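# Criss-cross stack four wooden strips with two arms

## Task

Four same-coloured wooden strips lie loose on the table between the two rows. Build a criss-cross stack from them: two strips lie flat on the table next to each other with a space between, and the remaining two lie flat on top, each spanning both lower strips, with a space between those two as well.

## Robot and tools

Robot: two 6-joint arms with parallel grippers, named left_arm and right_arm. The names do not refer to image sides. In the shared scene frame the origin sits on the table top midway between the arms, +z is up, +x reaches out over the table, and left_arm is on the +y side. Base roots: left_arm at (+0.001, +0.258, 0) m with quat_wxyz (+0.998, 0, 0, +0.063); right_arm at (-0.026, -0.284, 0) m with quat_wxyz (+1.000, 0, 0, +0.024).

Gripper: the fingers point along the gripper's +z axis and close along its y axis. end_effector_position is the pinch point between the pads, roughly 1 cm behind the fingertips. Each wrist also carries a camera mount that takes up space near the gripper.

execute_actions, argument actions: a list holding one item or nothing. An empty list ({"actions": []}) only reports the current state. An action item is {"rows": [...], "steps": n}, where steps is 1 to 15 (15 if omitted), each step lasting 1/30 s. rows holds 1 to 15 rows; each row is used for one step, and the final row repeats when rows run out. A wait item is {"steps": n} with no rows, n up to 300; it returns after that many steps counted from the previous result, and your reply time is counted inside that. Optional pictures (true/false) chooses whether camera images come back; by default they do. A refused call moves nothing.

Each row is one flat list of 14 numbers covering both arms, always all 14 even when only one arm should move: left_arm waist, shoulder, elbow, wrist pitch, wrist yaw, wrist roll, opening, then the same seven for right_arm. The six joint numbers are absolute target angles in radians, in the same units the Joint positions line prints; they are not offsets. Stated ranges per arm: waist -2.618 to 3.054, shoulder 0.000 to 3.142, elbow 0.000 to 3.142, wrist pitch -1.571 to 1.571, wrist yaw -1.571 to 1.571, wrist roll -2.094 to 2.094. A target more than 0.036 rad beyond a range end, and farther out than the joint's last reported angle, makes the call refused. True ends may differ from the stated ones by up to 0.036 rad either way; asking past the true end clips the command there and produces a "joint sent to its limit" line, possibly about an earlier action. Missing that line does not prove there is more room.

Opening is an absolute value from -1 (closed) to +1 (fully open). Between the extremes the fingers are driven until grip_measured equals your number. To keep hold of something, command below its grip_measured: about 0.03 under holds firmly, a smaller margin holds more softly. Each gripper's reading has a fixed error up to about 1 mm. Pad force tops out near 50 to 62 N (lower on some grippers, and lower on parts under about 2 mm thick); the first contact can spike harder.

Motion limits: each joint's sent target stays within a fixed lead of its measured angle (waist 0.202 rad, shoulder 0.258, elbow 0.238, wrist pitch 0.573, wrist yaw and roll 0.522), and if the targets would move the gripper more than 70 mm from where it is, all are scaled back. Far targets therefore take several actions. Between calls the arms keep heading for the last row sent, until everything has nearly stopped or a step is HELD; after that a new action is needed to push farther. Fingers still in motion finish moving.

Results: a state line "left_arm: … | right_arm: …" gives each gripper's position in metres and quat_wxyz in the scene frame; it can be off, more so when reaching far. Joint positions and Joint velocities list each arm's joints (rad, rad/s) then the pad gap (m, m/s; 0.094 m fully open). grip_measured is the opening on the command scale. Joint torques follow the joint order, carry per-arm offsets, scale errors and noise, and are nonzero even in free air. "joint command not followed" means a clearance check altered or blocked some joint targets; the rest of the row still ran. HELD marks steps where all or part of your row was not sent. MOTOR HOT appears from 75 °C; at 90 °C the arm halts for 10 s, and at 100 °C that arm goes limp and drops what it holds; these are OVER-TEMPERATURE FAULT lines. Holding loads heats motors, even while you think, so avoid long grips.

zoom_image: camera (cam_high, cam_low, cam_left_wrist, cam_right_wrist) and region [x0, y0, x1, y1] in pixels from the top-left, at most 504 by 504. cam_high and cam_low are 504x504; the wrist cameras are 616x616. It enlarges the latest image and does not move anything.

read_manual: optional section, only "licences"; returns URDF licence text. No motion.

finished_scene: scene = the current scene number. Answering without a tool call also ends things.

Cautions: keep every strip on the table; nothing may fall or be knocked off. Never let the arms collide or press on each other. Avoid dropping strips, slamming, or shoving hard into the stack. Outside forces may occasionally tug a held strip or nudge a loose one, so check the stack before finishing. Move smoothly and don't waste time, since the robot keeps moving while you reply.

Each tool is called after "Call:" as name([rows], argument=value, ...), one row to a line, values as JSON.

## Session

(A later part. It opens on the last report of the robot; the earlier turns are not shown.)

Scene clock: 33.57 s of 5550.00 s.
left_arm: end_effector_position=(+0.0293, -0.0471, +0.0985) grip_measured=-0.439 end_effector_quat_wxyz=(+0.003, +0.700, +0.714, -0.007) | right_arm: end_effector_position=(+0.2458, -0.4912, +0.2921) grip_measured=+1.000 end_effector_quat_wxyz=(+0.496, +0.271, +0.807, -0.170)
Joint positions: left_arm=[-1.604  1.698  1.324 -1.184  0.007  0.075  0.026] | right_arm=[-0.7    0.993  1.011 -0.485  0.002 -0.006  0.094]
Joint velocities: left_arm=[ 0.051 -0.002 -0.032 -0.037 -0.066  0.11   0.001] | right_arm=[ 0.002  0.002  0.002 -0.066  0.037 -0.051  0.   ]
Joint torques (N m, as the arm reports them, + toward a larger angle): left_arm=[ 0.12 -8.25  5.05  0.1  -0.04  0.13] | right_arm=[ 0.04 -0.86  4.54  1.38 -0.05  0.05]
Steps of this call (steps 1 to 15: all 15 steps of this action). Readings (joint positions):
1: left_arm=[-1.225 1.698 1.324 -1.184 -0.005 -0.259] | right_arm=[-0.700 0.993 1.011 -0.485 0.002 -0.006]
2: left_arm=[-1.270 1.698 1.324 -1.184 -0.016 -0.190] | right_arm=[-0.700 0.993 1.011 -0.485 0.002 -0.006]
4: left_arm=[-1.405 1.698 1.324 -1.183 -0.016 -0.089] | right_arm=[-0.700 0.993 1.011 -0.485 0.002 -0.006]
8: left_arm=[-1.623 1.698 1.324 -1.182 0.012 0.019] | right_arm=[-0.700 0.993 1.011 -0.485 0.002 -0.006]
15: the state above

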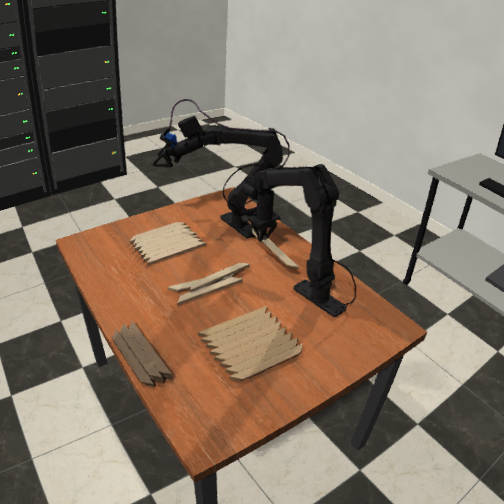

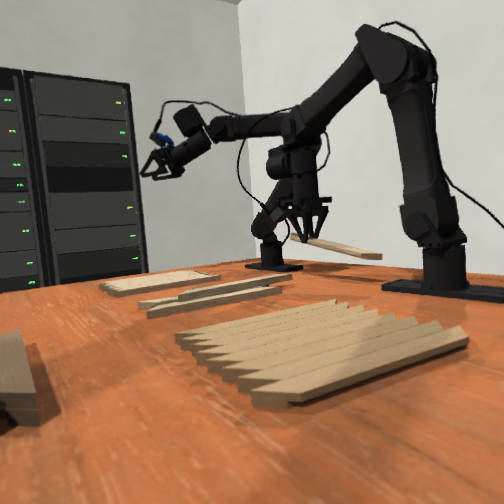

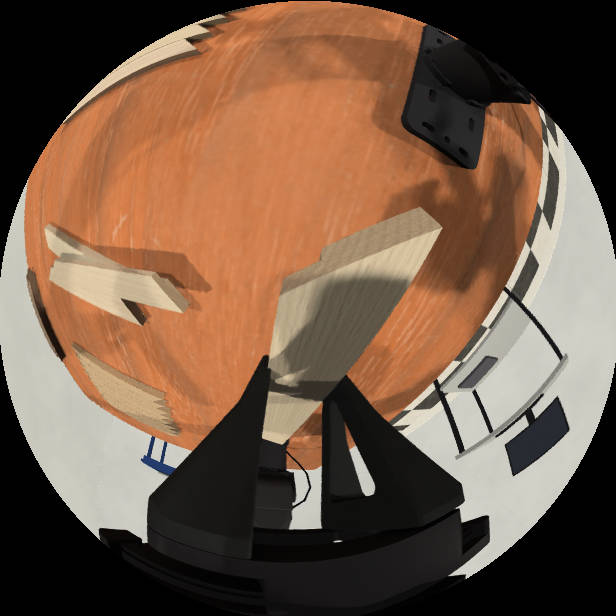

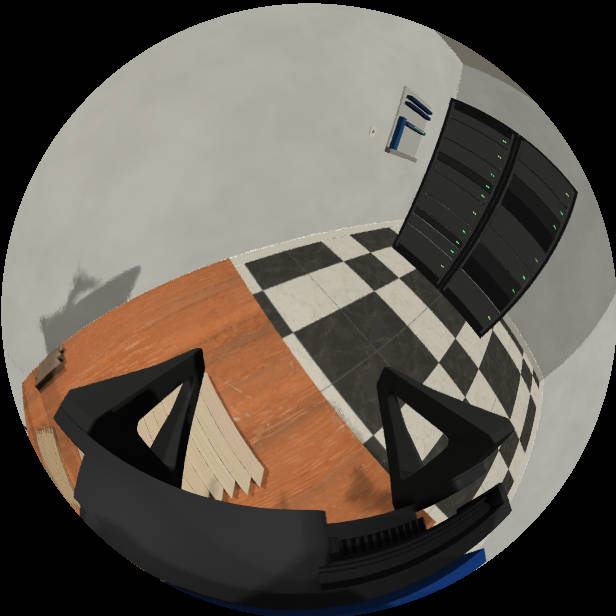

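Call:
execute_actions([
  {"rows":[[-1.7,1.85,1.313,-1.17,0,0,-0.46,-0.7,1,1,-0.5,0,0,1]]},
], pictures=false)

Call:
execute_actions([
  {"rows":[[-1.7,1.945,1.313,-1.06,0,0,-0.46,-0.7,1,1,-0.5,0,0,1]]},
], pictures=false)

Call:
execute_actions([
  {"rows":[[-1.7,1.945,1.313,-1.06,0,0,0,-0.7,1,1,-0.5,0,0,1]],"steps":8},
], pictures=false)

Call:
execute_actions([
  {"rows":[[-1.7,1.8,1.4,-1.15,0,0,0,-0.7,1,1,-0.5,0,0,1]],"steps":10},
], pictures=false)

Call:
execute_actions([
  {"rows":[[-0.91,1.88,1.43,-1.1,0,-0.64,-0.1,-0.7,1,1,-0.5,0,0,1]]},
], pictures=false)

Call:
execute_actions([
  {"rows":[[-0.91,1.94,1.43,-1.05,0,-0.64,-0.1,-0.7,1,1,-0.5,0,0,1]]},
])

Scene clock: 40.20 s of 5550.00 s.
left_arm: end_effector_position=(-0.0002, -0.0378, +0.0464) grip_measured=-0.439 end_effector_quat_wxyz=(-0.059, +0.715, +0.694, +0.059) | right_arm: end_effector_position=(+0.2458, -0.4912, +0.2921) grip_measured=+1.000 end_effector_quat_wxyz=(+0.496, +0.271, +0.807, -0.170)
Joint positions: left_arm=[-1.705  1.872  1.312 -1.179 -0.001  0.021  0.026] | right_arm=[-0.7    0.993  1.011 -0.485  0.002 -0.006  0.094]
Joint velocities: left_arm=[ 0.002  0.012  0.007 -0.007  0.037  0.022  0.002] | right_arm=[-0.002  0.002 -0.002  0.022  0.051  0.051  0.   ]
Joint torques (N m, as the arm reports them, + toward a larger angle): left_arm=[ 0.33 -9.51  5.66 -0.01  0.02 -0.21] | right_arm=[ 0.03 -0.86  4.53  1.37 -0.05  0.05]
Steps of this call (steps 1 to 45: the robot went on to your last target; steps 46 to 90: nothing new was sent; then 3.13 s passed at rest; steps 91 to 105: all 15 steps of this action). Readings (joint positions):
91: left_arm=[-1.614 1.711 1.326 -1.187 0.000 0.076] | right_arm=[-0.700 0.993 1.011 -0.485 0.002 -0.006]
92: left_arm=[-1.633 1.735 1.326 -1.183 -0.004 0.062] | right_arm=[-0.700 0.993 1.011 -0.485 0.002 -0.006]
94: left_arm=[-1.679 1.807 1.326 -1.177 -0.002 0.044] | right_arm=[-0.700 0.993 1.011 -0.485 0.002 -0.006]
98: left_arm=[-1.706 1.879 1.313 -1.173 0.002 0.027] | right_arm=[-0.700 0.993 1.011 -0.485 0.002 -0.006]
105: the state above

Scene clock: 40.70 s of 5550.00 s.
left_arm: end_effector_position=(-0.0002, -0.0445, +0.0206) grip_measured=-0.440 end_effector_quat_wxyz=(-0.069, +0.712, +0.696, +0.069) | right_arm: end_effector_position=(+0.2458, -0.4912, +0.2921) grip_measured=+1.000 end_effector_quat_wxyz=(+0.496, +0.271, +0.807, -0.170)
Joint positions: left_arm=[-1.705  1.955  1.312 -1.122 -0.001  0.014  0.026] | right_arm=[-0.7    0.993  1.011 -0.485  0.002 -0.006  0.094]
Joint velocities: left_arm=[-0.002  0.002 -0.012 -0.051 -0.037 -0.066  0.   ] | right_arm=[-0.012 -0.007  0.002  0.007  0.022 -0.051  0.   ]
Joint torques (N m, as the arm reports them, + toward a larger angle): left_arm=[ 0.35 -9.19  5.4   0.53  0.01 -0.16] | right_arm=[ 0.03 -0.87  4.53  1.37 -0.05  0.05]
Steps of this call (steps 1 to 15: all 15 steps of this action). Readings (joint positions):
1: left_arm=[-1.705 1.878 1.312 -1.173 -0.001 0.020] | right_arm=[-0.700 0.993 1.011 -0.485 0.002 -0.006]
2: left_arm=[-1.705 1.889 1.312 -1.162 -0.001 0.019] | right_arm=[-0.700 0.993 1.011 -0.485 0.002 -0.006]
4: left_arm=[-1.705 1.922 1.312 -1.143 -0.001 0.017] | right_arm=[-0.700 0.993 1.011 -0.485 0.002 -0.006]
8: left_arm=[-1.705 1.955 1.312 -1.123 -0.001 0.015] | right_arm=[-0.700 0.993 1.011 -0.485 0.002 -0.006]
15: the state above

Scene clock: 40.97 s of 5550.00 s.
left_arm: end_effector_position=(-0.0003, -0.0547, +0.0188) grip_measured=-0.003 end_effector_quat_wxyz=(-0.054, +0.712, +0.698, +0.055) | right_arm: end_effector_position=(+0.2458, -0.4912, +0.2921) grip_measured=+1.000 end_effector_quat_wxyz=(+0.496, +0.271, +0.807, -0.170)
Joint positions: left_arm=[-1.705  1.955  1.312 -1.081 -0.001  0.012  0.047] | right_arm=[-0.7    0.993  1.011 -0.485  0.002 -0.006  0.094]
Joint velocities: left_arm=[-0.002 -0.007  0.007 -0.007  0.037  0.007 -0.   ] | right_arm=[-0.002 -0.007 -0.002 -0.037 -0.022  0.007  0.   ]
Joint torques (N m, as the arm reports them, + toward a larger angle): left_arm=[ 0.36 -9.28  5.49  0.06  0.   -0.12] | right_arm=[ 0.04 -0.87  4.53  1.38 -0.05  0.05]
Steps of this call (steps 1 to 8: all 8 steps of this action). Readings (joint positions):
1: left_arm=[-1.705 1.955 1.312 -1.120 -0.001 0.014] | right_arm=[-0.700 0.993 1.011 -0.485 0.002 -0.006]
2: left_arm=[-1.705 1.955 1.312 -1.111 -0.001 0.014] | right_arm=[-0.700 0.993 1.011 -0.485 0.002 -0.006]
4: left_arm=[-1.705 1.955 1.312 -1.096 -0.001 0.013] | right_arm=[-0.700 0.993 1.011 -0.485 0.002 -0.006]
8: the state above

Scene clock: 41.30 s of 5550.00 s.
left_arm: end_effector_position=(-0.0005, -0.0810, +0.0895) grip_measured=-0.003 end_effector_quat_wxyz=(+0.019, +0.714, +0.700, -0.018) | right_arm: end_effector_position=(+0.2458, -0.4912, +0.2921) grip_measured=+1.000 end_effector_quat_wxyz=(+0.496, +0.271, +0.807, -0.170)
Joint positions: left_arm=[-1.705  1.788  1.394 -1.123 -0.001  0.011  0.047] | right_arm=[-0.7    0.993  1.011 -0.485  0.002 -0.006  0.094]
Joint velocities: left_arm=[-0.002  0.066  0.012 -0.139 -0.037 -0.066 -0.   ] | right_arm=[-0.012 -0.007  0.002 -0.037 -0.007 -0.051  0.   ]
Joint torques (N m, as the arm reports them, + toward a larger angle): left_arm=[ 0.34 -7.39  6.7   0.19  0.01 -0.12] | right_arm=[ 0.05 -0.85  4.53  1.38 -0.05  0.05]
Steps of this call (steps 1 to 10: all 10 steps of this action). Readings (joint positions):
1: left_arm=[-1.705 1.945 1.318 -1.088 -0.001 0.012] | right_arm=[-0.700 0.993 1.011 -0.485 0.002 -0.006]
2: left_arm=[-1.705 1.927 1.327 -1.102 -0.001 0.012] | right_arm=[-0.700 0.993 1.011 -0.485 0.002 -0.006]
4: left_arm=[-1.705 1.868 1.355 -1.117 -0.001 0.011] | right_arm=[-0.700 0.993 1.011 -0.485 0.002 -0.006]
8: left_arm=[-1.705 1.791 1.393 -1.121 -0.001 0.011] | right_arm=[-0.700 0.993 1.011 -0.485 0.002 -0.006]
10: the state above

Scene clock: 41.80 s of 5550.00 s.
left_arm: end_effector_position=(+0.2620, +0.0260, +0.0569) grip_measured=-0.097 end_effector_quat_wxyz=(+0.003, +0.067, +0.998, +0.007) | right_arm: end_effector_position=(+0.2458, -0.4912, +0.2921) grip_measured=+1.000 end_effector_quat_wxyz=(+0.496, +0.271, +0.807, -0.170)
Joint positions: left_arm=[-0.863  1.903  1.412 -1.083 -0.014 -0.604  0.042] | right_arm=[-0.7    0.993  1.011 -0.485  0.002 -0.006  0.094]
Joint velocities: left_arm=[ 0.154 -0.007 -0.002  0.007 -0.066 -0.212  0.   ] | right_arm=[-0.002  0.002 -0.012 -0.007  0.022 -0.007  0.   ]
Joint torques (N m, as the arm reports them, + toward a larger angle): left_arm=[ -4.04 -10.23   7.55   0.08   0.29  -0.07] | right_arm=[ 0.05 -0.87  4.53  1.37 -0.05  0.05]
Steps of this call (steps 1 to 15: all 15 steps of this action). Readings (joint positions):
1: left_arm=[-1.686 1.799 1.397 -1.126 0.011 -0.067] | right_arm=[-0.700 0.993 1.011 -0.485 0.002 -0.006]
2: left_arm=[-1.647 1.816 1.404 -1.123 0.019 -0.160] | right_arm=[-0.700 0.993 1.011 -0.485 0.002 -0.006]
4: left_arm=[-1.528 1.856 1.412 -1.106 0.020 -0.321] | right_arm=[-0.700 0.993 1.011 -0.485 0.002 -0.006]
8: left_arm=[-1.244 1.902 1.412 -1.090 0.014 -0.499] | right_arm=[-0.700 0.993 1.011 -0.485 0.002 -0.006]
15: the state above

Scene clock: 42.30 s of 5550.00 s.
left_arm: end_effector_position=(+0.2509, +0.0103, +0.0438) grip_measured=-0.097 end_effector_quat_wxyz=(-0.008, +0.078, +0.997, +0.007) | right_arm: end_effector_position=(+0.2458, -0.4912, +0.2921) grip_measured=+1.000 end_effector_quat_wxyz=(+0.496, +0.271, +0.807, -0.170)
Joint positions: left_arm=[-0.911  1.943  1.412 -1.062 -0.001 -0.628  0.042] | right_arm=[-0.7    0.993  1.011 -0.485  0.002 -0.006  0.094]
Joint velocities: left_arm=[-0.002 -0.012 -0.002 -0.037  0.022  0.066 -0.   ] | right_arm=[-0.017  0.002 -0.002  0.007 -0.007 -0.037  0.   ]
Joint torques (N m, as the arm reports them, + toward a larger angle): left_arm=[ 0.06 -9.1   7.48  0.32  0.   -0.13] | right_arm=[ 0.04 -0.85  4.52  1.38 -0.05  0.05]
Steps of this call (steps 1 to 15: all 15 steps of this action). Readings (joint positions):
1: left_arm=[-0.863 1.907 1.412 -1.083 -0.015 -0.609] | right_arm=[-0.700 0.993 1.011 -0.485 0.002 -0.006]
2: left_arm=[-0.871 1.912 1.412 -1.078 -0.014 -0.614] | right_arm=[-0.700 0.993 1.011 -0.485 0.002 -0.006]
4: left_arm=[-0.893 1.926 1.412 -1.071 -0.010 -0.619] | right_arm=[-0.700 0.993 1.011 -0.485 0.002 -0.006]
8: left_arm=[-0.911 1.943 1.412 -1.065 -0.001 -0.625] | right_arm=[-0.700 0.993 1.011 -0.485 0.002 -0.006]
15: the state above

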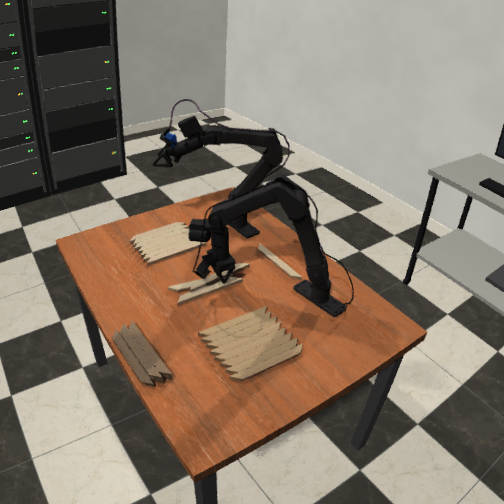

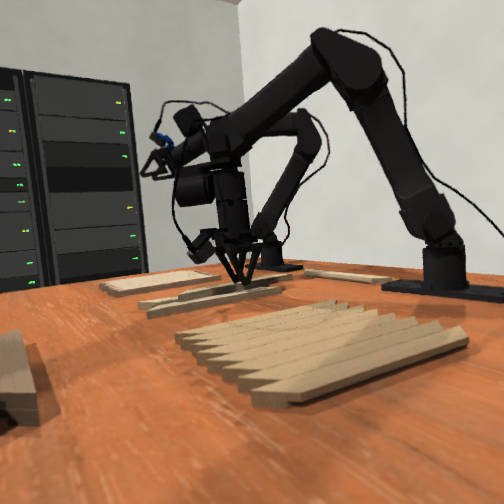

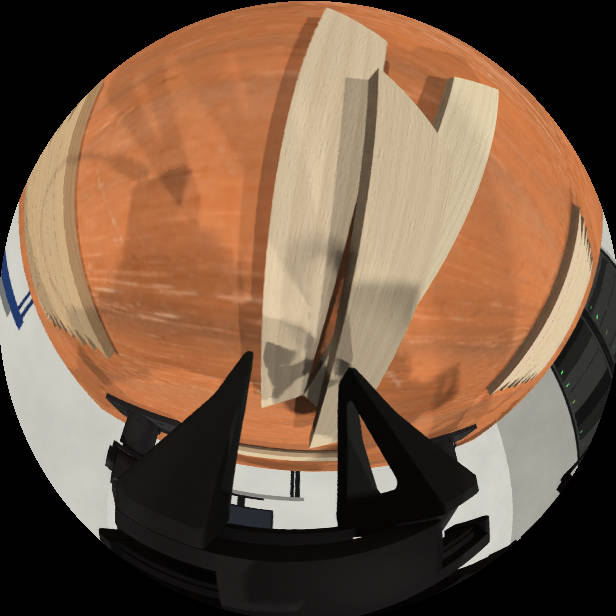

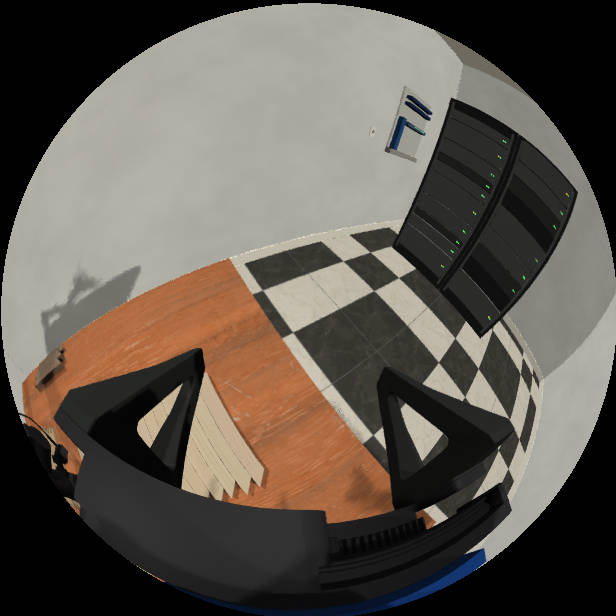

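Call:
execute_actions([
  {"rows":[[-0.963,1.985,1.495,-1.075,0,-0.74,-0.05,-0.7,1,1,-0.5,0,0,1]]},
], pictures=false)

Call:
execute_actions([
  {"rows":[[-0.963,2.025,1.495,-1.04,0,-0.74,-0.05,-0.7,1,1,-0.5,0,0,1]]},
])

Scene clock: 46.80 s of 5550.00 s.
left_arm: end_effector_position=(+0.2464, -0.0138, +0.0450) grip_measured=-0.053 end_effector_quat_wxyz=(-0.004, +0.056, +0.998, +0.002) | right_arm: end_effector_position=(+0.2458, -0.4912, +0.2921) grip_measured=+1.000 end_effector_quat_wxyz=(+0.496, +0.271, +0.807, -0.170)
Joint positions: left_arm=[-0.965  1.982  1.472 -1.069  0.002 -0.725  0.045] | right_arm=[-0.7    0.993  1.011 -0.485  0.002 -0.006  0.094]
Joint velocities: left_arm=[-0.002 -0.002 -0.007  0.037  0.007 -0.081 -0.001] | right_arm=[ 0.007 -0.007 -0.002 -0.066 -0.081  0.022  0.   ]
Joint torques (N m, as the arm reports them, + toward a larger angle): left_arm=[ 0.08 -9.    8.03  0.14 -0.04 -0.14] | right_arm=[ 0.04 -0.86  4.54  1.38 -0.04  0.05]
Steps of this call (steps 1 to 15: the robot went on to your last target; steps 16 to 90: nothing new was sent; then 1.00 s passed at rest; steps 91 to 105: all 15 steps of this action). Readings (joint positions):
91: left_arm=[-0.916 1.949 1.423 -1.070 -0.002 -0.646] | right_arm=[-0.700 0.993 1.011 -0.485 0.002 -0.006]
92: left_arm=[-0.923 1.960 1.441 -1.075 -0.002 -0.663] | right_arm=[-0.700 0.993 1.011 -0.485 0.002 -0.006]
94: left_arm=[-0.945 1.976 1.466 -1.070 -0.001 -0.686] | right_arm=[-0.700 0.993 1.011 -0.485 0.002 -0.006]
98: left_arm=[-0.965 1.982 1.472 -1.069 0.002 -0.711] | right_arm=[-0.700 0.993 1.011 -0.485 0.002 -0.006]
105: the state above

Scene clock: 47.30 s of 5550.00 s.
left_arm: end_effector_position=(+0.2475, -0.0150, +0.0290) grip_measured=-0.053 end_effector_quat_wxyz=(-0.013, +0.055, +0.998, +0.011) | right_arm: end_effector_position=(+0.2458, -0.4912, +0.2921) grip_measured=+1.000 end_effector_quat_wxyz=(+0.496, +0.271, +0.807, -0.170)
Joint positions: left_arm=[-0.965  2.03   1.475 -1.051  0.002 -0.729  0.045] | right_arm=[-0.7    0.993  1.011 -0.485  0.002 -0.006  0.094]
Joint velocities: left_arm=[-0.002 -0.007  0.007 -0.007 -0.007  0.022 -0.001] | right_arm=[-0.012  0.002  0.012  0.007  0.022 -0.037  0.   ]
Joint torques (N m, as the arm reports them, + toward a larger angle): left_arm=[ 0.12 -9.85  7.58  0.28 -0.03 -0.12] | right_arm=[ 0.04 -0.86  4.53  1.38 -0.05  0.05]
Steps of this call (steps 1 to 15: all 15 steps of this action). Readings (joint positions):
1: left_arm=[-0.965 1.985 1.472 -1.068 0.002 -0.726] | right_arm=[-0.700 0.993 1.011 -0.485 0.002 -0.006]
2: left_arm=[-0.965 1.991 1.474 -1.065 0.002 -0.726] | right_arm=[-0.700 0.993 1.011 -0.485 0.002 -0.006]
4: left_arm=[-0.965 2.008 1.475 -1.057 0.002 -0.727] | right_arm=[-0.700 0.993 1.011 -0.485 0.002 -0.006]
8: left_arm=[-0.965 2.029 1.475 -1.054 0.002 -0.728] | right_arm=[-0.700 0.993 1.011 -0.485 0.002 -0.006]
15: the state above

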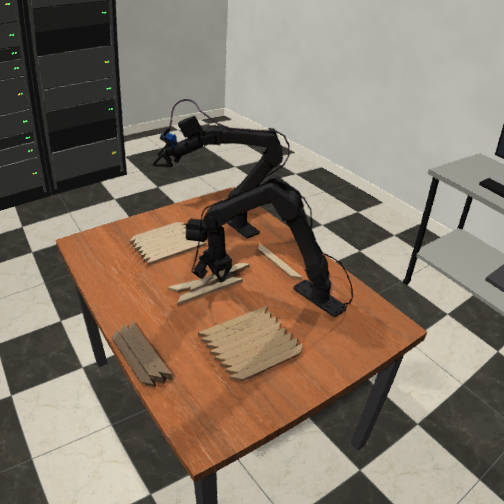

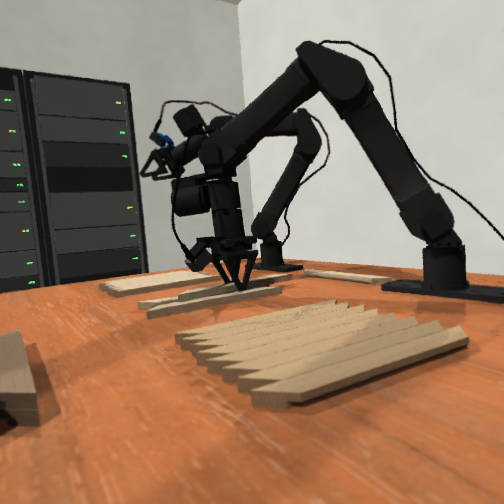

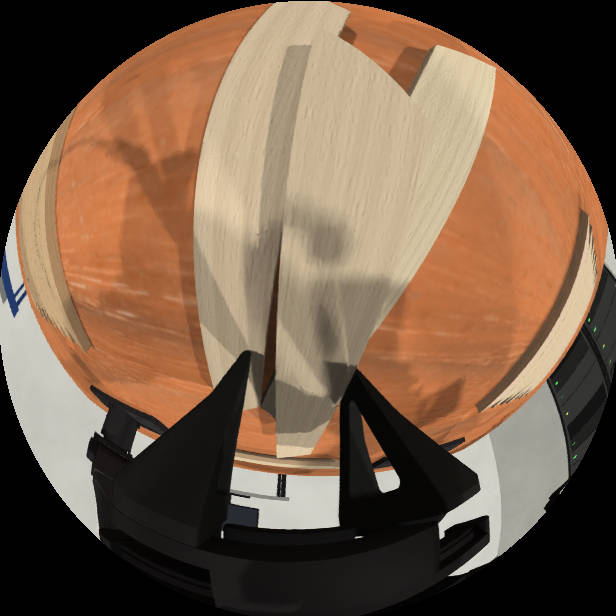

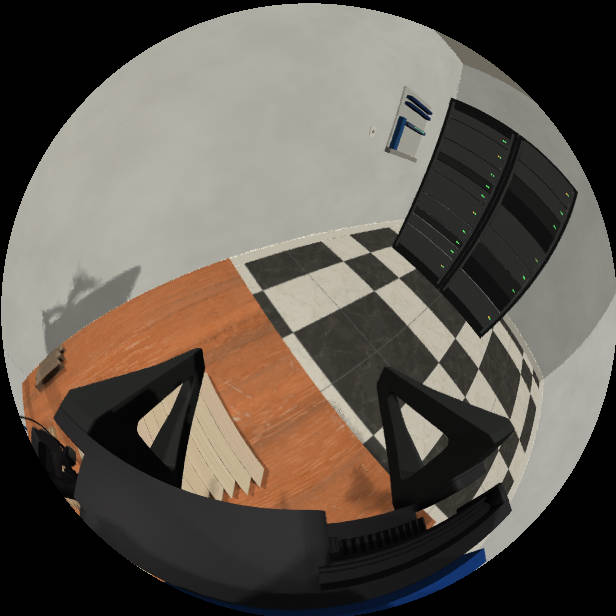

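Call:
execute_actions([
  {"rows":[[-0.963,2.025,1.495,-1.04,0,-0.74,-0.48,-0.7,1,1,-0.5,0,0,1]],"steps":10},
], pictures=false)

Call:
execute_actions([
  {"rows":[[-0.963,1.8,1.4,-1.17,0,-0.74,-0.48,-0.7,1,1,-0.5,0,0,1]],"steps":10},
], pictures=false)

Call:
execute_actions([
  {"rows":[[-1.376,1.5,1.05,-1.12,0,0.33,-0.48,-0.7,1,1,-0.5,0,0,1]]},
], pictures=false)

Call:
execute_actions([
  {"rows":[[-1.376,1.59,0.96,-0.92,0,0.33,-0.48,-0.7,1,1,-0.5,0,0,1]]},
])

Scene clock: 51.63 s of 5550.00 s.
left_arm: end_effector_position=(+0.2478, -0.0162, +0.0289) grip_measured=-0.442 end_effector_quat_wxyz=(-0.013, +0.054, +0.998, +0.009) | right_arm: end_effector_position=(+0.2458, -0.4912, +0.2921) grip_measured=+1.000 end_effector_quat_wxyz=(+0.496, +0.271, +0.807, -0.170)
Joint positions: left_arm=[-0.965  2.03   1.475 -1.047  0.005 -0.73   0.026] | right_arm=[-0.7    0.993  1.011 -0.485  0.002 -0.006  0.094]
Joint velocities: left_arm=[-0.002  0.012  0.007 -0.037 -0.007 -0.051  0.001] | right_arm=[-0.007  0.002  0.007  0.051  0.022  0.022  0.   ]
Joint torques (N m, as the arm reports them, + toward a larger angle): left_arm=[ 0.09 -9.85  7.59  0.25 -0.06 -0.12] | right_arm=[ 0.04 -0.86  4.54  1.37 -0.05  0.05]
Steps of this call (steps 1 to 15: the robot went on to your last target; steps 16 to 90: nothing new was sent; then 1.00 s passed at rest; steps 91 to 100: all 10 steps of this action). Readings (joint positions):
91: left_arm=[-0.965 2.030 1.475 -1.051 0.002 -0.729] | right_arm=[-0.700 0.993 1.011 -0.485 0.002 -0.006]
92: left_arm=[-0.965 2.030 1.475 -1.048 0.005 -0.730] | right_arm=[-0.700 0.993 1.011 -0.485 0.002 -0.006]
94: left_arm=[-0.965 2.030 1.475 -1.047 0.005 -0.730] | right_arm=[-0.700 0.993 1.011 -0.485 0.002 -0.006]
98: left_arm=[-0.965 2.030 1.475 -1.047 0.005 -0.730] | right_arm=[-0.700 0.993 1.011 -0.485 0.002 -0.006]
100: the state above

Scene clock: 51.97 s of 5550.00 s.
left_arm: end_effector_position=(+0.2249, +0.0092, +0.0915) grip_measured=-0.442 end_effector_quat_wxyz=(+0.011, +0.054, +0.998, -0.015) | right_arm: end_effector_position=(+0.2458, -0.4912, +0.2921) grip_measured=+1.000 end_effector_quat_wxyz=(+0.496, +0.271, +0.807, -0.170)
Joint positions: left_arm=[-0.965  1.786  1.4   -1.148  0.005 -0.73   0.026] | right_arm=[-0.7    0.993  1.011 -0.485  0.002 -0.006  0.094]
Joint velocities: left_arm=[ 0.012  0.12  -0.002 -0.154  0.007 -0.037  0.001] | right_arm=[-0.027 -0.017  0.007  0.095 -0.007 -0.051  0.   ]
Joint torques (N m, as the arm reports them, + toward a larger angle): left_arm=[ 0.09 -7.35  6.14  0.26 -0.06 -0.11] | right_arm=[ 0.05 -0.87  4.53  1.37 -0.04  0.05]
Steps of this call (steps 1 to 10: all 10 steps of this action). Readings (joint positions):
1: left_arm=[-0.965 2.008 1.458 -1.042 0.005 -0.730] | right_arm=[-0.700 0.993 1.011 -0.485 0.002 -0.006]
2: left_arm=[-0.965 1.969 1.429 -1.054 0.005 -0.730] | right_arm=[-0.700 0.993 1.011 -0.485 0.002 -0.006]
4: left_arm=[-0.965 1.880 1.400 -1.111 0.005 -0.730] | right_arm=[-0.700 0.993 1.011 -0.485 0.002 -0.006]
8: left_arm=[-0.965 1.785 1.400 -1.142 0.005 -0.730] | right_arm=[-0.700 0.993 1.011 -0.485 0.002 -0.006]
10: the state above

Scene clock: 52.47 s of 5550.00 s.
left_arm: end_effector_position=(+0.0773, +0.0222, +0.0796) grip_measured=-0.440 end_effector_quat_wxyz=(-0.008, +0.683, +0.731, -0.001) | right_arm: end_effector_position=(+0.2458, -0.4912, +0.2921) grip_measured=+1.000 end_effector_quat_wxyz=(+0.496, +0.271, +0.807, -0.170)
Joint positions: left_arm=[-1.383  1.514  1.058 -1.127  0.008  0.247  0.026] | right_arm=[-0.7    0.993  1.011 -0.485  0.002 -0.006  0.094]
Joint velocities: left_arm=[ 0.002 -0.002  0.017 -0.022 -0.051  0.462 -0.001] | right_arm=[-0.002 -0.002  0.002 -0.007  0.081 -0.037  0.   ]
Joint torques (N m, as the arm reports them, + toward a larger angle): left_arm=[ 0.42 -6.29  5.26  0.3  -0.04  0.1 ] | right_arm=[ 0.03 -0.87  4.53  1.37 -0.04  0.05]
Steps of this call (steps 1 to 15: all 15 steps of this action). Readings (joint positions):
1: left_arm=[-0.981 1.762 1.361 -1.116 -0.004 -0.664] | right_arm=[-0.700 0.993 1.011 -0.485 0.002 -0.006]
2: left_arm=[-1.015 1.715 1.293 -1.091 -0.012 -0.585] | right_arm=[-0.700 0.993 1.011 -0.485 0.002 -0.006]
4: left_arm=[-1.132 1.606 1.162 -1.095 -0.011 -0.418] | right_arm=[-0.700 0.993 1.011 -0.485 0.002 -0.006]
8: left_arm=[-1.379 1.515 1.061 -1.127 0.013 -0.032] | right_arm=[-0.700 0.993 1.011 -0.485 0.002 -0.006]
15: the state above

Scene clock: 52.97 s of 5550.00 s.
left_arm: end_effector_position=(+0.0805, +0.0140, +0.0342) grip_measured=-0.439 end_effector_quat_wxyz=(-0.008, +0.708, +0.706, +0.001) | right_arm: end_effector_position=(+0.2458, -0.4912, +0.2921) grip_measured=+1.000 end_effector_quat_wxyz=(+0.496, +0.271, +0.807, -0.170)
Joint positions: left_arm=[-1.383  1.605  0.958 -0.939  0.005  0.317  0.026] | right_arm=[-0.7    0.993  1.011 -0.485  0.002 -0.006  0.094]
Joint velocities: left_arm=[-0.007  0.012  0.012 -0.037  0.066  0.037  0.   ] | right_arm=[-0.002 -0.017  0.007 -0.051 -0.022  0.022  0.   ]
Joint torques (N m, as the arm reports them, + toward a larger angle): left_arm=[ 0.42 -6.82  5.84  0.34 -0.06  0.12] | right_arm=[ 0.04 -0.87  4.54  1.37 -0.05  0.05]
Steps of this call (steps 1 to 15: all 15 steps of this action). Readings (joint positions):
1: left_arm=[-1.383 1.517 1.044 -1.101 0.008 0.262] | right_arm=[-0.700 0.993 1.011 -0.485 0.002 -0.006]
2: left_arm=[-1.383 1.527 1.022 -1.061 0.008 0.273] | right_arm=[-0.700 0.993 1.011 -0.485 0.002 -0.006]
4: left_arm=[-1.383 1.566 0.986 -1.010 0.007 0.290] | right_arm=[-0.700 0.993 1.011 -0.485 0.002 -0.006]
8: left_arm=[-1.383 1.605 0.958 -0.970 0.006 0.307] | right_arm=[-0.700 0.993 1.011 -0.485 0.002 -0.006]
15: the state above

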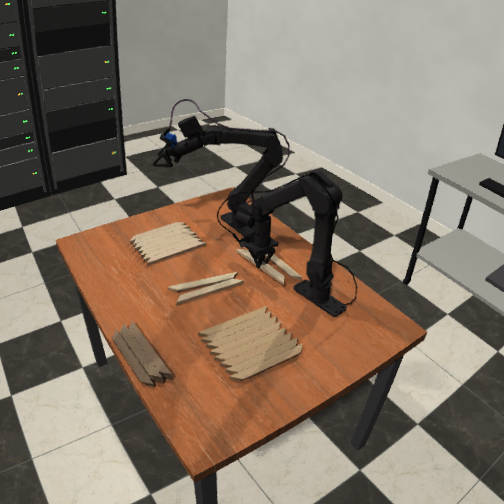

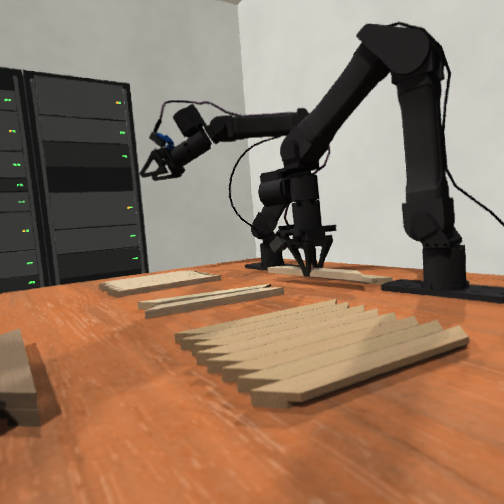

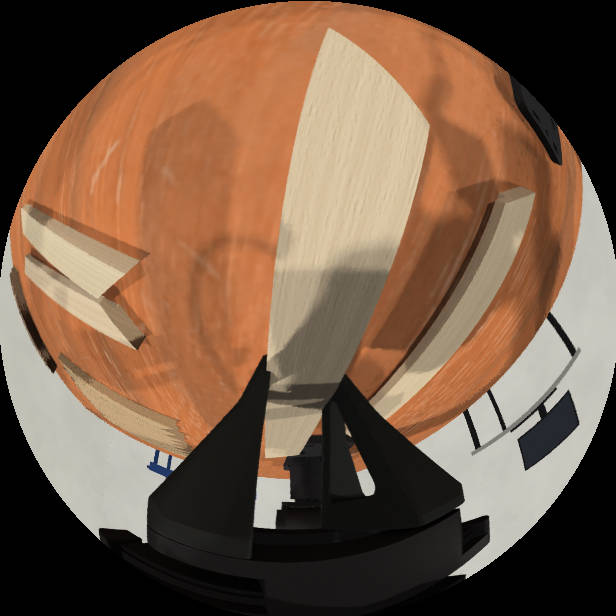

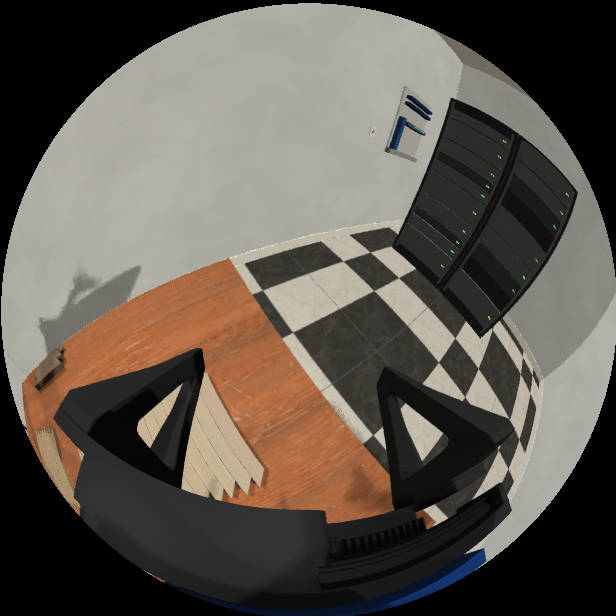

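Call:
execute_actions([
  {"rows":[[-1.376,1.66,0.96,-0.86,0,0.33,-0.48,-0.7,1,1,-0.5,0,0,1]]},
], pictures=false)

Call:
execute_actions([
  {"rows":[[-1.376,1.66,0.96,-0.86,0,0.33,-0.1,-0.7,1,1,-0.5,0,0,1]],"steps":7},
], pictures=false)

Call:
execute_actions([
  {"rows":[[-1.376,1.6,1.15,-1.12,0,0.33,-0.1,-0.7,1,1,-0.5,0,0,1]],"steps":10},
], pictures=false)

Call:
execute_actions([
  {"rows":[[-0.836,1.98,1.62,-1.17,0,-0.57,-0.15,-0.7,1,1,-0.5,0,0,1]]},
], pictures=false)

Call:
execute_actions([
  {"rows":[[-0.836,2.08,1.62,-1.08,0,-0.57,-0.15,-0.7,1,1,-0.5,0,0,1]]},
])

Scene clock: 57.67 s of 5550.00 s.
left_arm: end_effector_position=(+0.0849, +0.0013, +0.0214) grip_measured=-0.439 end_effector_quat_wxyz=(-0.002, +0.709, +0.706, -0.002) | right_arm: end_effector_position=(+0.2458, -0.4912, +0.2921) grip_measured=+1.000 end_effector_quat_wxyz=(+0.496, +0.271, +0.807, -0.170)
Joint positions: left_arm=[-1.382  1.664  0.966 -0.874  0.005  0.32   0.026] | right_arm=[-0.7    0.993  1.011 -0.485  0.002 -0.006  0.094]
Joint velocities: left_arm=[ 0.002 -0.017  0.002  0.037 -0.037 -0.022  0.   ] | right_arm=[-0.002 -0.002 -0.007 -0.022 -0.007  0.022  0.   ]
Joint torques (N m, as the arm reports them, + toward a larger angle): left_arm=[ 0.35 -6.49  5.03  0.38 -0.05  0.11] | right_arm=[ 0.04 -0.86  4.54  1.38 -0.05  0.05]
Steps of this call (steps 1 to 15: the robot went on to your last target; steps 16 to 110: nothing new was sent; then 0.53 s passed at rest; steps 111 to 125: all 15 steps of this action). Readings (joint positions):
111: left_arm=[-1.382 1.609 0.966 -0.906 0.005 0.320] | right_arm=[-0.700 0.993 1.011 -0.485 0.002 -0.006]
112: left_arm=[-1.382 1.619 0.966 -0.898 0.005 0.320] | right_arm=[-0.700 0.993 1.011 -0.485 0.002 -0.006]
114: left_arm=[-1.382 1.645 0.966 -0.887 0.005 0.320] | right_arm=[-0.700 0.993 1.011 -0.485 0.002 -0.006]
118: left_arm=[-1.382 1.664 0.966 -0.879 0.005 0.320] | right_arm=[-0.700 0.993 1.011 -0.485 0.002 -0.006]
125: the state above

Scene clock: 57.90 s of 5550.00 s.
left_arm: end_effector_position=(+0.0849, +0.0011, +0.0214) grip_measured=-0.103 end_effector_quat_wxyz=(-0.002, +0.709, +0.705, -0.002) | right_arm: end_effector_position=(+0.2458, -0.4912, +0.2921) grip_measured=+1.000 end_effector_quat_wxyz=(+0.496, +0.271, +0.807, -0.170)
Joint positions: left_arm=[-1.382  1.664  0.966 -0.873  0.005  0.32   0.042] | right_arm=[-0.7    0.993  1.011 -0.485  0.002 -0.006  0.094]
Joint velocities: left_arm=[ 0.002 -0.002  0.002  0.022 -0.095 -0.037  0.   ] | right_arm=[ 0.002  0.002 -0.002 -0.007  0.066 -0.051  0.   ]
Joint torques (N m, as the arm reports them, + toward a larger angle): left_arm=[ 0.35 -6.52  5.02  0.38 -0.06  0.11] | right_arm=[ 0.03 -0.87  4.53  1.38 -0.05  0.05]
Steps of this call (steps 1 to 7: all 7 steps of this action). Readings (joint positions):
1: left_arm=[-1.382 1.664 0.966 -0.874 0.005 0.320] | right_arm=[-0.700 0.993 1.011 -0.485 0.002 -0.006]
2: left_arm=[-1.382 1.664 0.966 -0.874 0.005 0.320] | right_arm=[-0.700 0.993 1.011 -0.485 0.002 -0.006]
4: left_arm=[-1.382 1.664 0.966 -0.873 0.005 0.320] | right_arm=[-0.700 0.993 1.011 -0.485 0.002 -0.006]
7: the state above

Scene clock: 58.23 s of 5550.00 s.
left_arm: end_effector_position=(+0.0889, -0.0109, +0.0794) grip_measured=-0.103 end_effector_quat_wxyz=(+0.015, +0.709, +0.705, -0.010) | right_arm: end_effector_position=(+0.2458, -0.4912, +0.2921) grip_measured=+1.000 end_effector_quat_wxyz=(+0.496, +0.271, +0.807, -0.170)
Joint positions: left_arm=[-1.382  1.601  1.142 -1.075  0.005  0.32   0.042] | right_arm=[-0.7    0.993  1.011 -0.485  0.002 -0.006  0.094]
Joint velocities: left_arm=[-0.002 -0.012 -0.007 -0.227 -0.007 -0.037  0.001] | right_arm=[ 0.007 -0.007 -0.022 -0.022 -0.022  0.007  0.   ]
Joint torques (N m, as the arm reports them, + toward a larger angle): left_arm=[ 0.38 -6.32  6.7   0.31 -0.05  0.1 ] | right_arm=[ 0.05 -0.86  4.53  1.37 -0.05  0.05]
Steps of this call (steps 1 to 10: all 10 steps of this action). Readings (joint positions):
1: left_arm=[-1.382 1.665 0.992 -0.917 0.005 0.320] | right_arm=[-0.700 0.993 1.011 -0.485 0.002 -0.006]
2: left_arm=[-1.382 1.664 1.032 -0.972 0.005 0.320] | right_arm=[-0.700 0.993 1.011 -0.485 0.002 -0.006]
4: left_arm=[-1.382 1.640 1.102 -1.016 0.005 0.320] | right_arm=[-0.700 0.993 1.011 -0.485 0.002 -0.006]
8: left_arm=[-1.382 1.600 1.142 -1.054 0.005 0.320] | right_arm=[-0.700 0.993 1.011 -0.485 0.002 -0.006]
10: the state above

Scene clock: 58.73 s of 5550.00 s.
left_arm: end_effector_position=(+0.3058, +0.0221, +0.0690) grip_measured=-0.147 end_effector_quat_wxyz=(+0.014, +0.082, +0.997, -0.003) | right_arm: end_effector_position=(+0.2458, -0.4912, +0.2921) grip_measured=+1.000 end_effector_quat_wxyz=(+0.496, +0.271, +0.807, -0.170)
Joint positions: left_arm=[-0.793  2.002  1.598 -1.141 -0.011 -0.502  0.04 ] | right_arm=[-0.7    0.993  1.011 -0.485  0.002 -0.006  0.094]
Joint velocities: left_arm=[-0.247 -0.007 -0.007 -0.066 -0.051 -0.374 -0.001] | right_arm=[-0.002  0.012  0.002 -0.007 -0.022  0.007  0.   ]
Joint torques (N m, as the arm reports them, + toward a larger angle): left_arm=[ -2.03 -10.99   8.12   0.17   0.11  -0.07] | right_arm=[ 0.05 -0.87  4.53  1.37 -0.05  0.05]
Steps of this call (steps 1 to 15: all 15 steps of this action). Readings (joint positions):
1: left_arm=[-1.362 1.633 1.180 -1.120 0.016 0.248] | right_arm=[-0.700 0.993 1.011 -0.485 0.002 -0.006]
2: left_arm=[-1.320 1.692 1.248 -1.155 0.021 0.165] | right_arm=[-0.700 0.993 1.011 -0.485 0.002 -0.006]
4: left_arm=[-1.218 1.828 1.387 -1.152 0.020 0.013] | right_arm=[-0.700 0.993 1.011 -0.485 0.002 -0.006]
8: left_arm=[-1.000 1.994 1.564 -1.124 0.019 -0.274] | right_arm=[-0.700 0.993 1.011 -0.485 0.002 -0.006]
15: the state above

Scene clock: 59.23 s of 5550.00 s.
left_arm: end_effector_position=(+0.2994, +0.0021, +0.0359) grip_measured=-0.147 end_effector_quat_wxyz=(-0.005, +0.077, +0.997, +0.004) | right_arm: end_effector_position=(+0.2458, -0.4912, +0.2921) grip_measured=+1.000 end_effector_quat_wxyz=(+0.496, +0.271, +0.807, -0.170)
Joint positions: left_arm=[-0.838  2.096  1.605 -1.093  0.    -0.557  0.04 ] | right_arm=[-0.7    0.993  1.011 -0.485  0.002 -0.006  0.094]
Joint velocities: left_arm=[-0.007 -0.002 -0.012 -0.007  0.007 -0.022 -0.   ] | right_arm=[ 0.007 -0.012  0.002  0.037 -0.007  0.022  0.   ]
Joint torques (N m, as the arm reports them, + toward a larger angle): left_arm=[  0.15 -11.25   7.32   0.31   0.    -0.13] | right_arm=[ 0.05 -0.86  4.53  1.38 -0.05  0.05]
Steps of this call (steps 1 to 15: all 15 steps of this action). Readings (joint positions):
1: left_arm=[-0.802 2.008 1.599 -1.140 -0.011 -0.514] | right_arm=[-0.700 0.993 1.011 -0.485 0.002 -0.006]
2: left_arm=[-0.813 2.019 1.603 -1.132 -0.009 -0.523] | right_arm=[-0.700 0.993 1.011 -0.485 0.002 -0.006]
4: left_arm=[-0.830 2.050 1.605 -1.112 -0.005 -0.535] | right_arm=[-0.700 0.993 1.011 -0.485 0.002 -0.006]
8: left_arm=[-0.838 2.094 1.605 -1.099 -0.000 -0.549] | right_arm=[-0.700 0.993 1.011 -0.485 0.002 -0.006]
15: the state above

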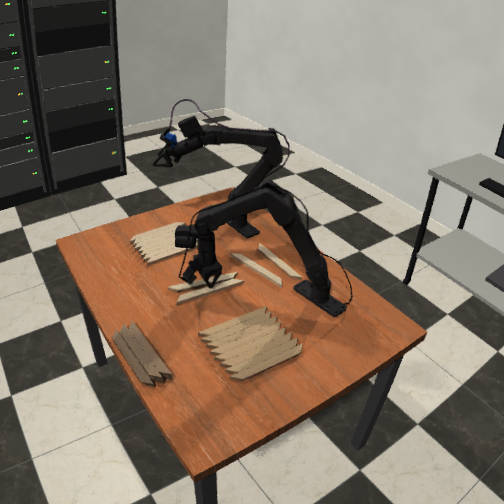

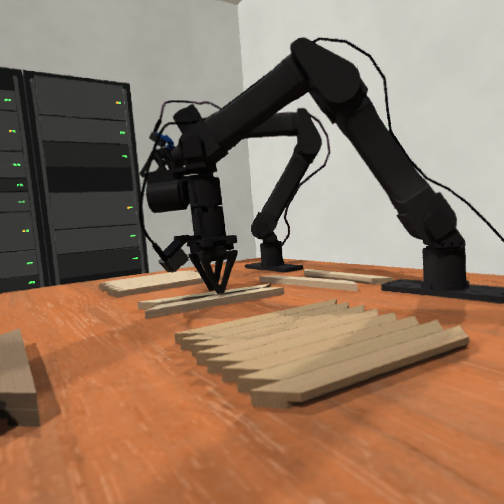

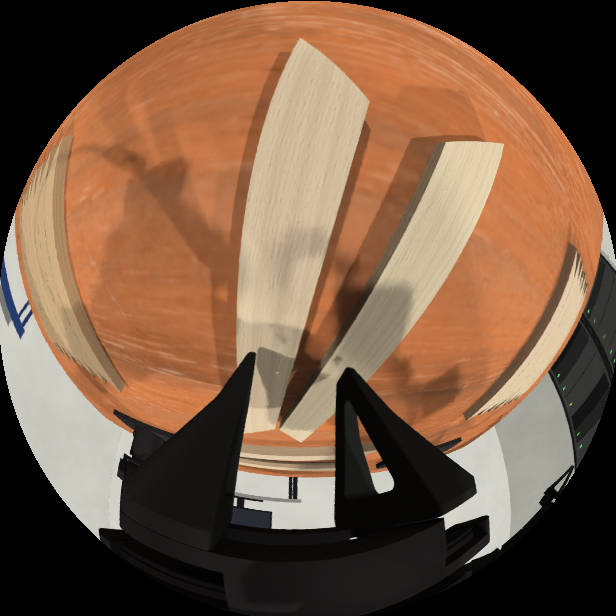

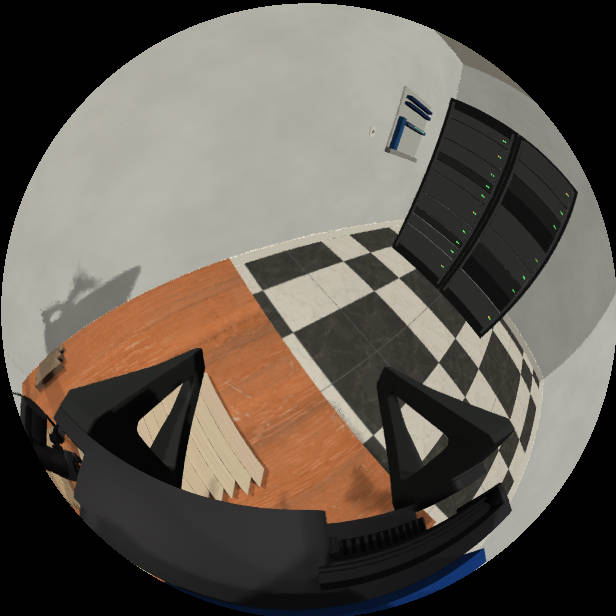

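Call:
execute_actions([
  {"rows":[[-0.795,2.08,1.62,-1.08,0,-0.55,-0.1,-0.7,1,1,-0.5,0,0,1]],"steps":10},
], pictures=false)

Call:
execute_actions([
  {"rows":[[-0.795,2.135,1.62,-1.06,0,-0.55,-0.1,-0.7,1,1,-0.5,0,0,1]]},
])

Scene clock: 61.73 s of 5550.00 s.
left_arm: end_effector_position=(+0.3105, +0.0150, +0.0359) grip_measured=-0.103 end_effector_quat_wxyz=(-0.006, +0.054, +0.999, +0.002) | right_arm: end_effector_position=(+0.2458, -0.4912, +0.2921) grip_measured=+1.000 end_effector_quat_wxyz=(+0.496, +0.271, +0.807, -0.170)
Joint positions: left_arm=[-0.794  2.096  1.605 -1.091  0.003 -0.559  0.042] | right_arm=[-0.7    0.993  1.011 -0.485  0.002 -0.006  0.094]
Joint velocities: left_arm=[ 0.007  0.007  0.002 -0.007 -0.037 -0.037  0.   ] | right_arm=[ 0.012  0.007  0.002 -0.007  0.066  0.051  0.   ]
Joint torques (N m, as the arm reports them, + toward a larger angle): left_arm=[ -0.09 -11.24   7.29   0.33  -0.04   0.09] | right_arm=[ 0.04 -0.86  4.53  1.38 -0.05  0.05]
Steps of this call (steps 1 to 15: the robot went on to your last target; steps 16 to 65: nothing new was sent; steps 66 to 75: all 10 steps of this action). Readings (joint positions):
66: left_arm=[-0.835 2.096 1.605 -1.091 0.002 -0.559] | right_arm=[-0.700 0.993 1.011 -0.485 0.002 -0.006]
67: left_arm=[-0.829 2.096 1.605 -1.091 0.003 -0.559] | right_arm=[-0.700 0.993 1.011 -0.485 0.002 -0.006]
69: left_arm=[-0.813 2.096 1.605 -1.091 0.003 -0.559] | right_arm=[-0.700 0.993 1.011 -0.485 0.002 -0.006]
73: left_arm=[-0.794 2.096 1.605 -1.091 0.003 -0.559] | right_arm=[-0.700 0.993 1.011 -0.485 0.002 -0.006]
75: the state above

Scene clock: 62.23 s of 5550.00 s.
left_arm: end_effector_position=(+0.3110, +0.0146, +0.0191) grip_measured=-0.103 end_effector_quat_wxyz=(-0.016, +0.054, +0.998, +0.009) | right_arm: end_effector_position=(+0.2458, -0.4912, +0.2921) grip_measured=+1.000 end_effector_quat_wxyz=(+0.496, +0.271, +0.807, -0.170)
Joint positions: left_arm=[-0.794  2.141  1.605 -1.072  0.003 -0.559  0.042] | right_arm=[-0.7    0.993  1.011 -0.485  0.002 -0.006  0.094]
Joint velocities: left_arm=[ 0.007  0.002  0.002 -0.022  0.037  0.051  0.   ] | right_arm=[-0.017  0.002  0.007 -0.051 -0.022 -0.022  0.   ]
Joint torques (N m, as the arm reports them, + toward a larger angle): left_arm=[ -0.1  -10.8    7.2    0.28  -0.03   0.09] | right_arm=[ 0.04 -0.86  4.55  1.38 -0.05  0.05]
Steps of this call (steps 1 to 15: all 15 steps of this action). Readings (joint positions):
1: left_arm=[-0.794 2.099 1.605 -1.090 0.003 -0.559] | right_arm=[-0.700 0.993 1.011 -0.485 0.002 -0.006]
2: left_arm=[-0.794 2.103 1.605 -1.085 0.003 -0.559] | right_arm=[-0.700 0.993 1.011 -0.485 0.002 -0.006]
4: left_arm=[-0.794 2.118 1.605 -1.079 0.003 -0.559] | right_arm=[-0.700 0.993 1.011 -0.485 0.002 -0.006]
8: left_arm=[-0.794 2.140 1.605 -1.075 0.003 -0.559] | right_arm=[-0.700 0.993 1.011 -0.485 0.002 -0.006]
15: the state above

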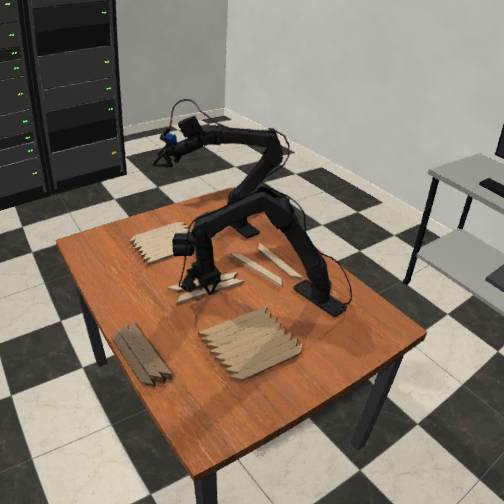

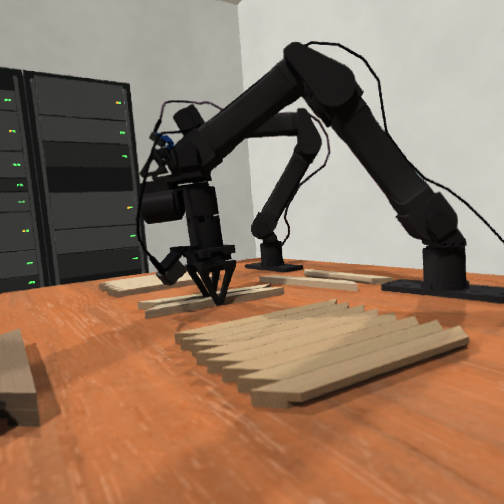

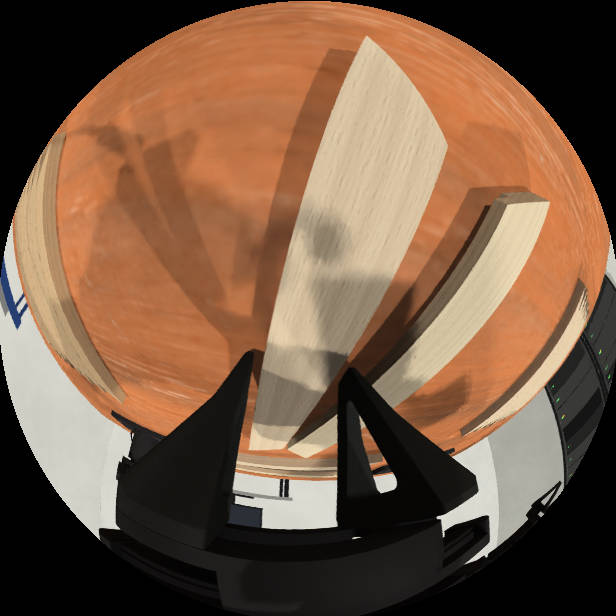

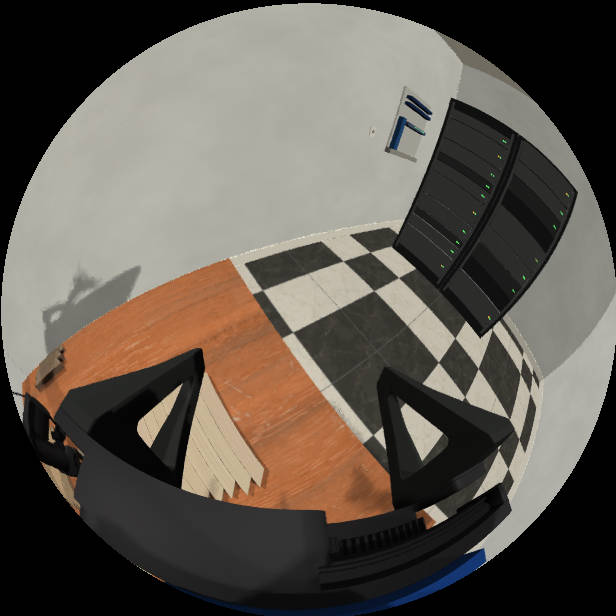

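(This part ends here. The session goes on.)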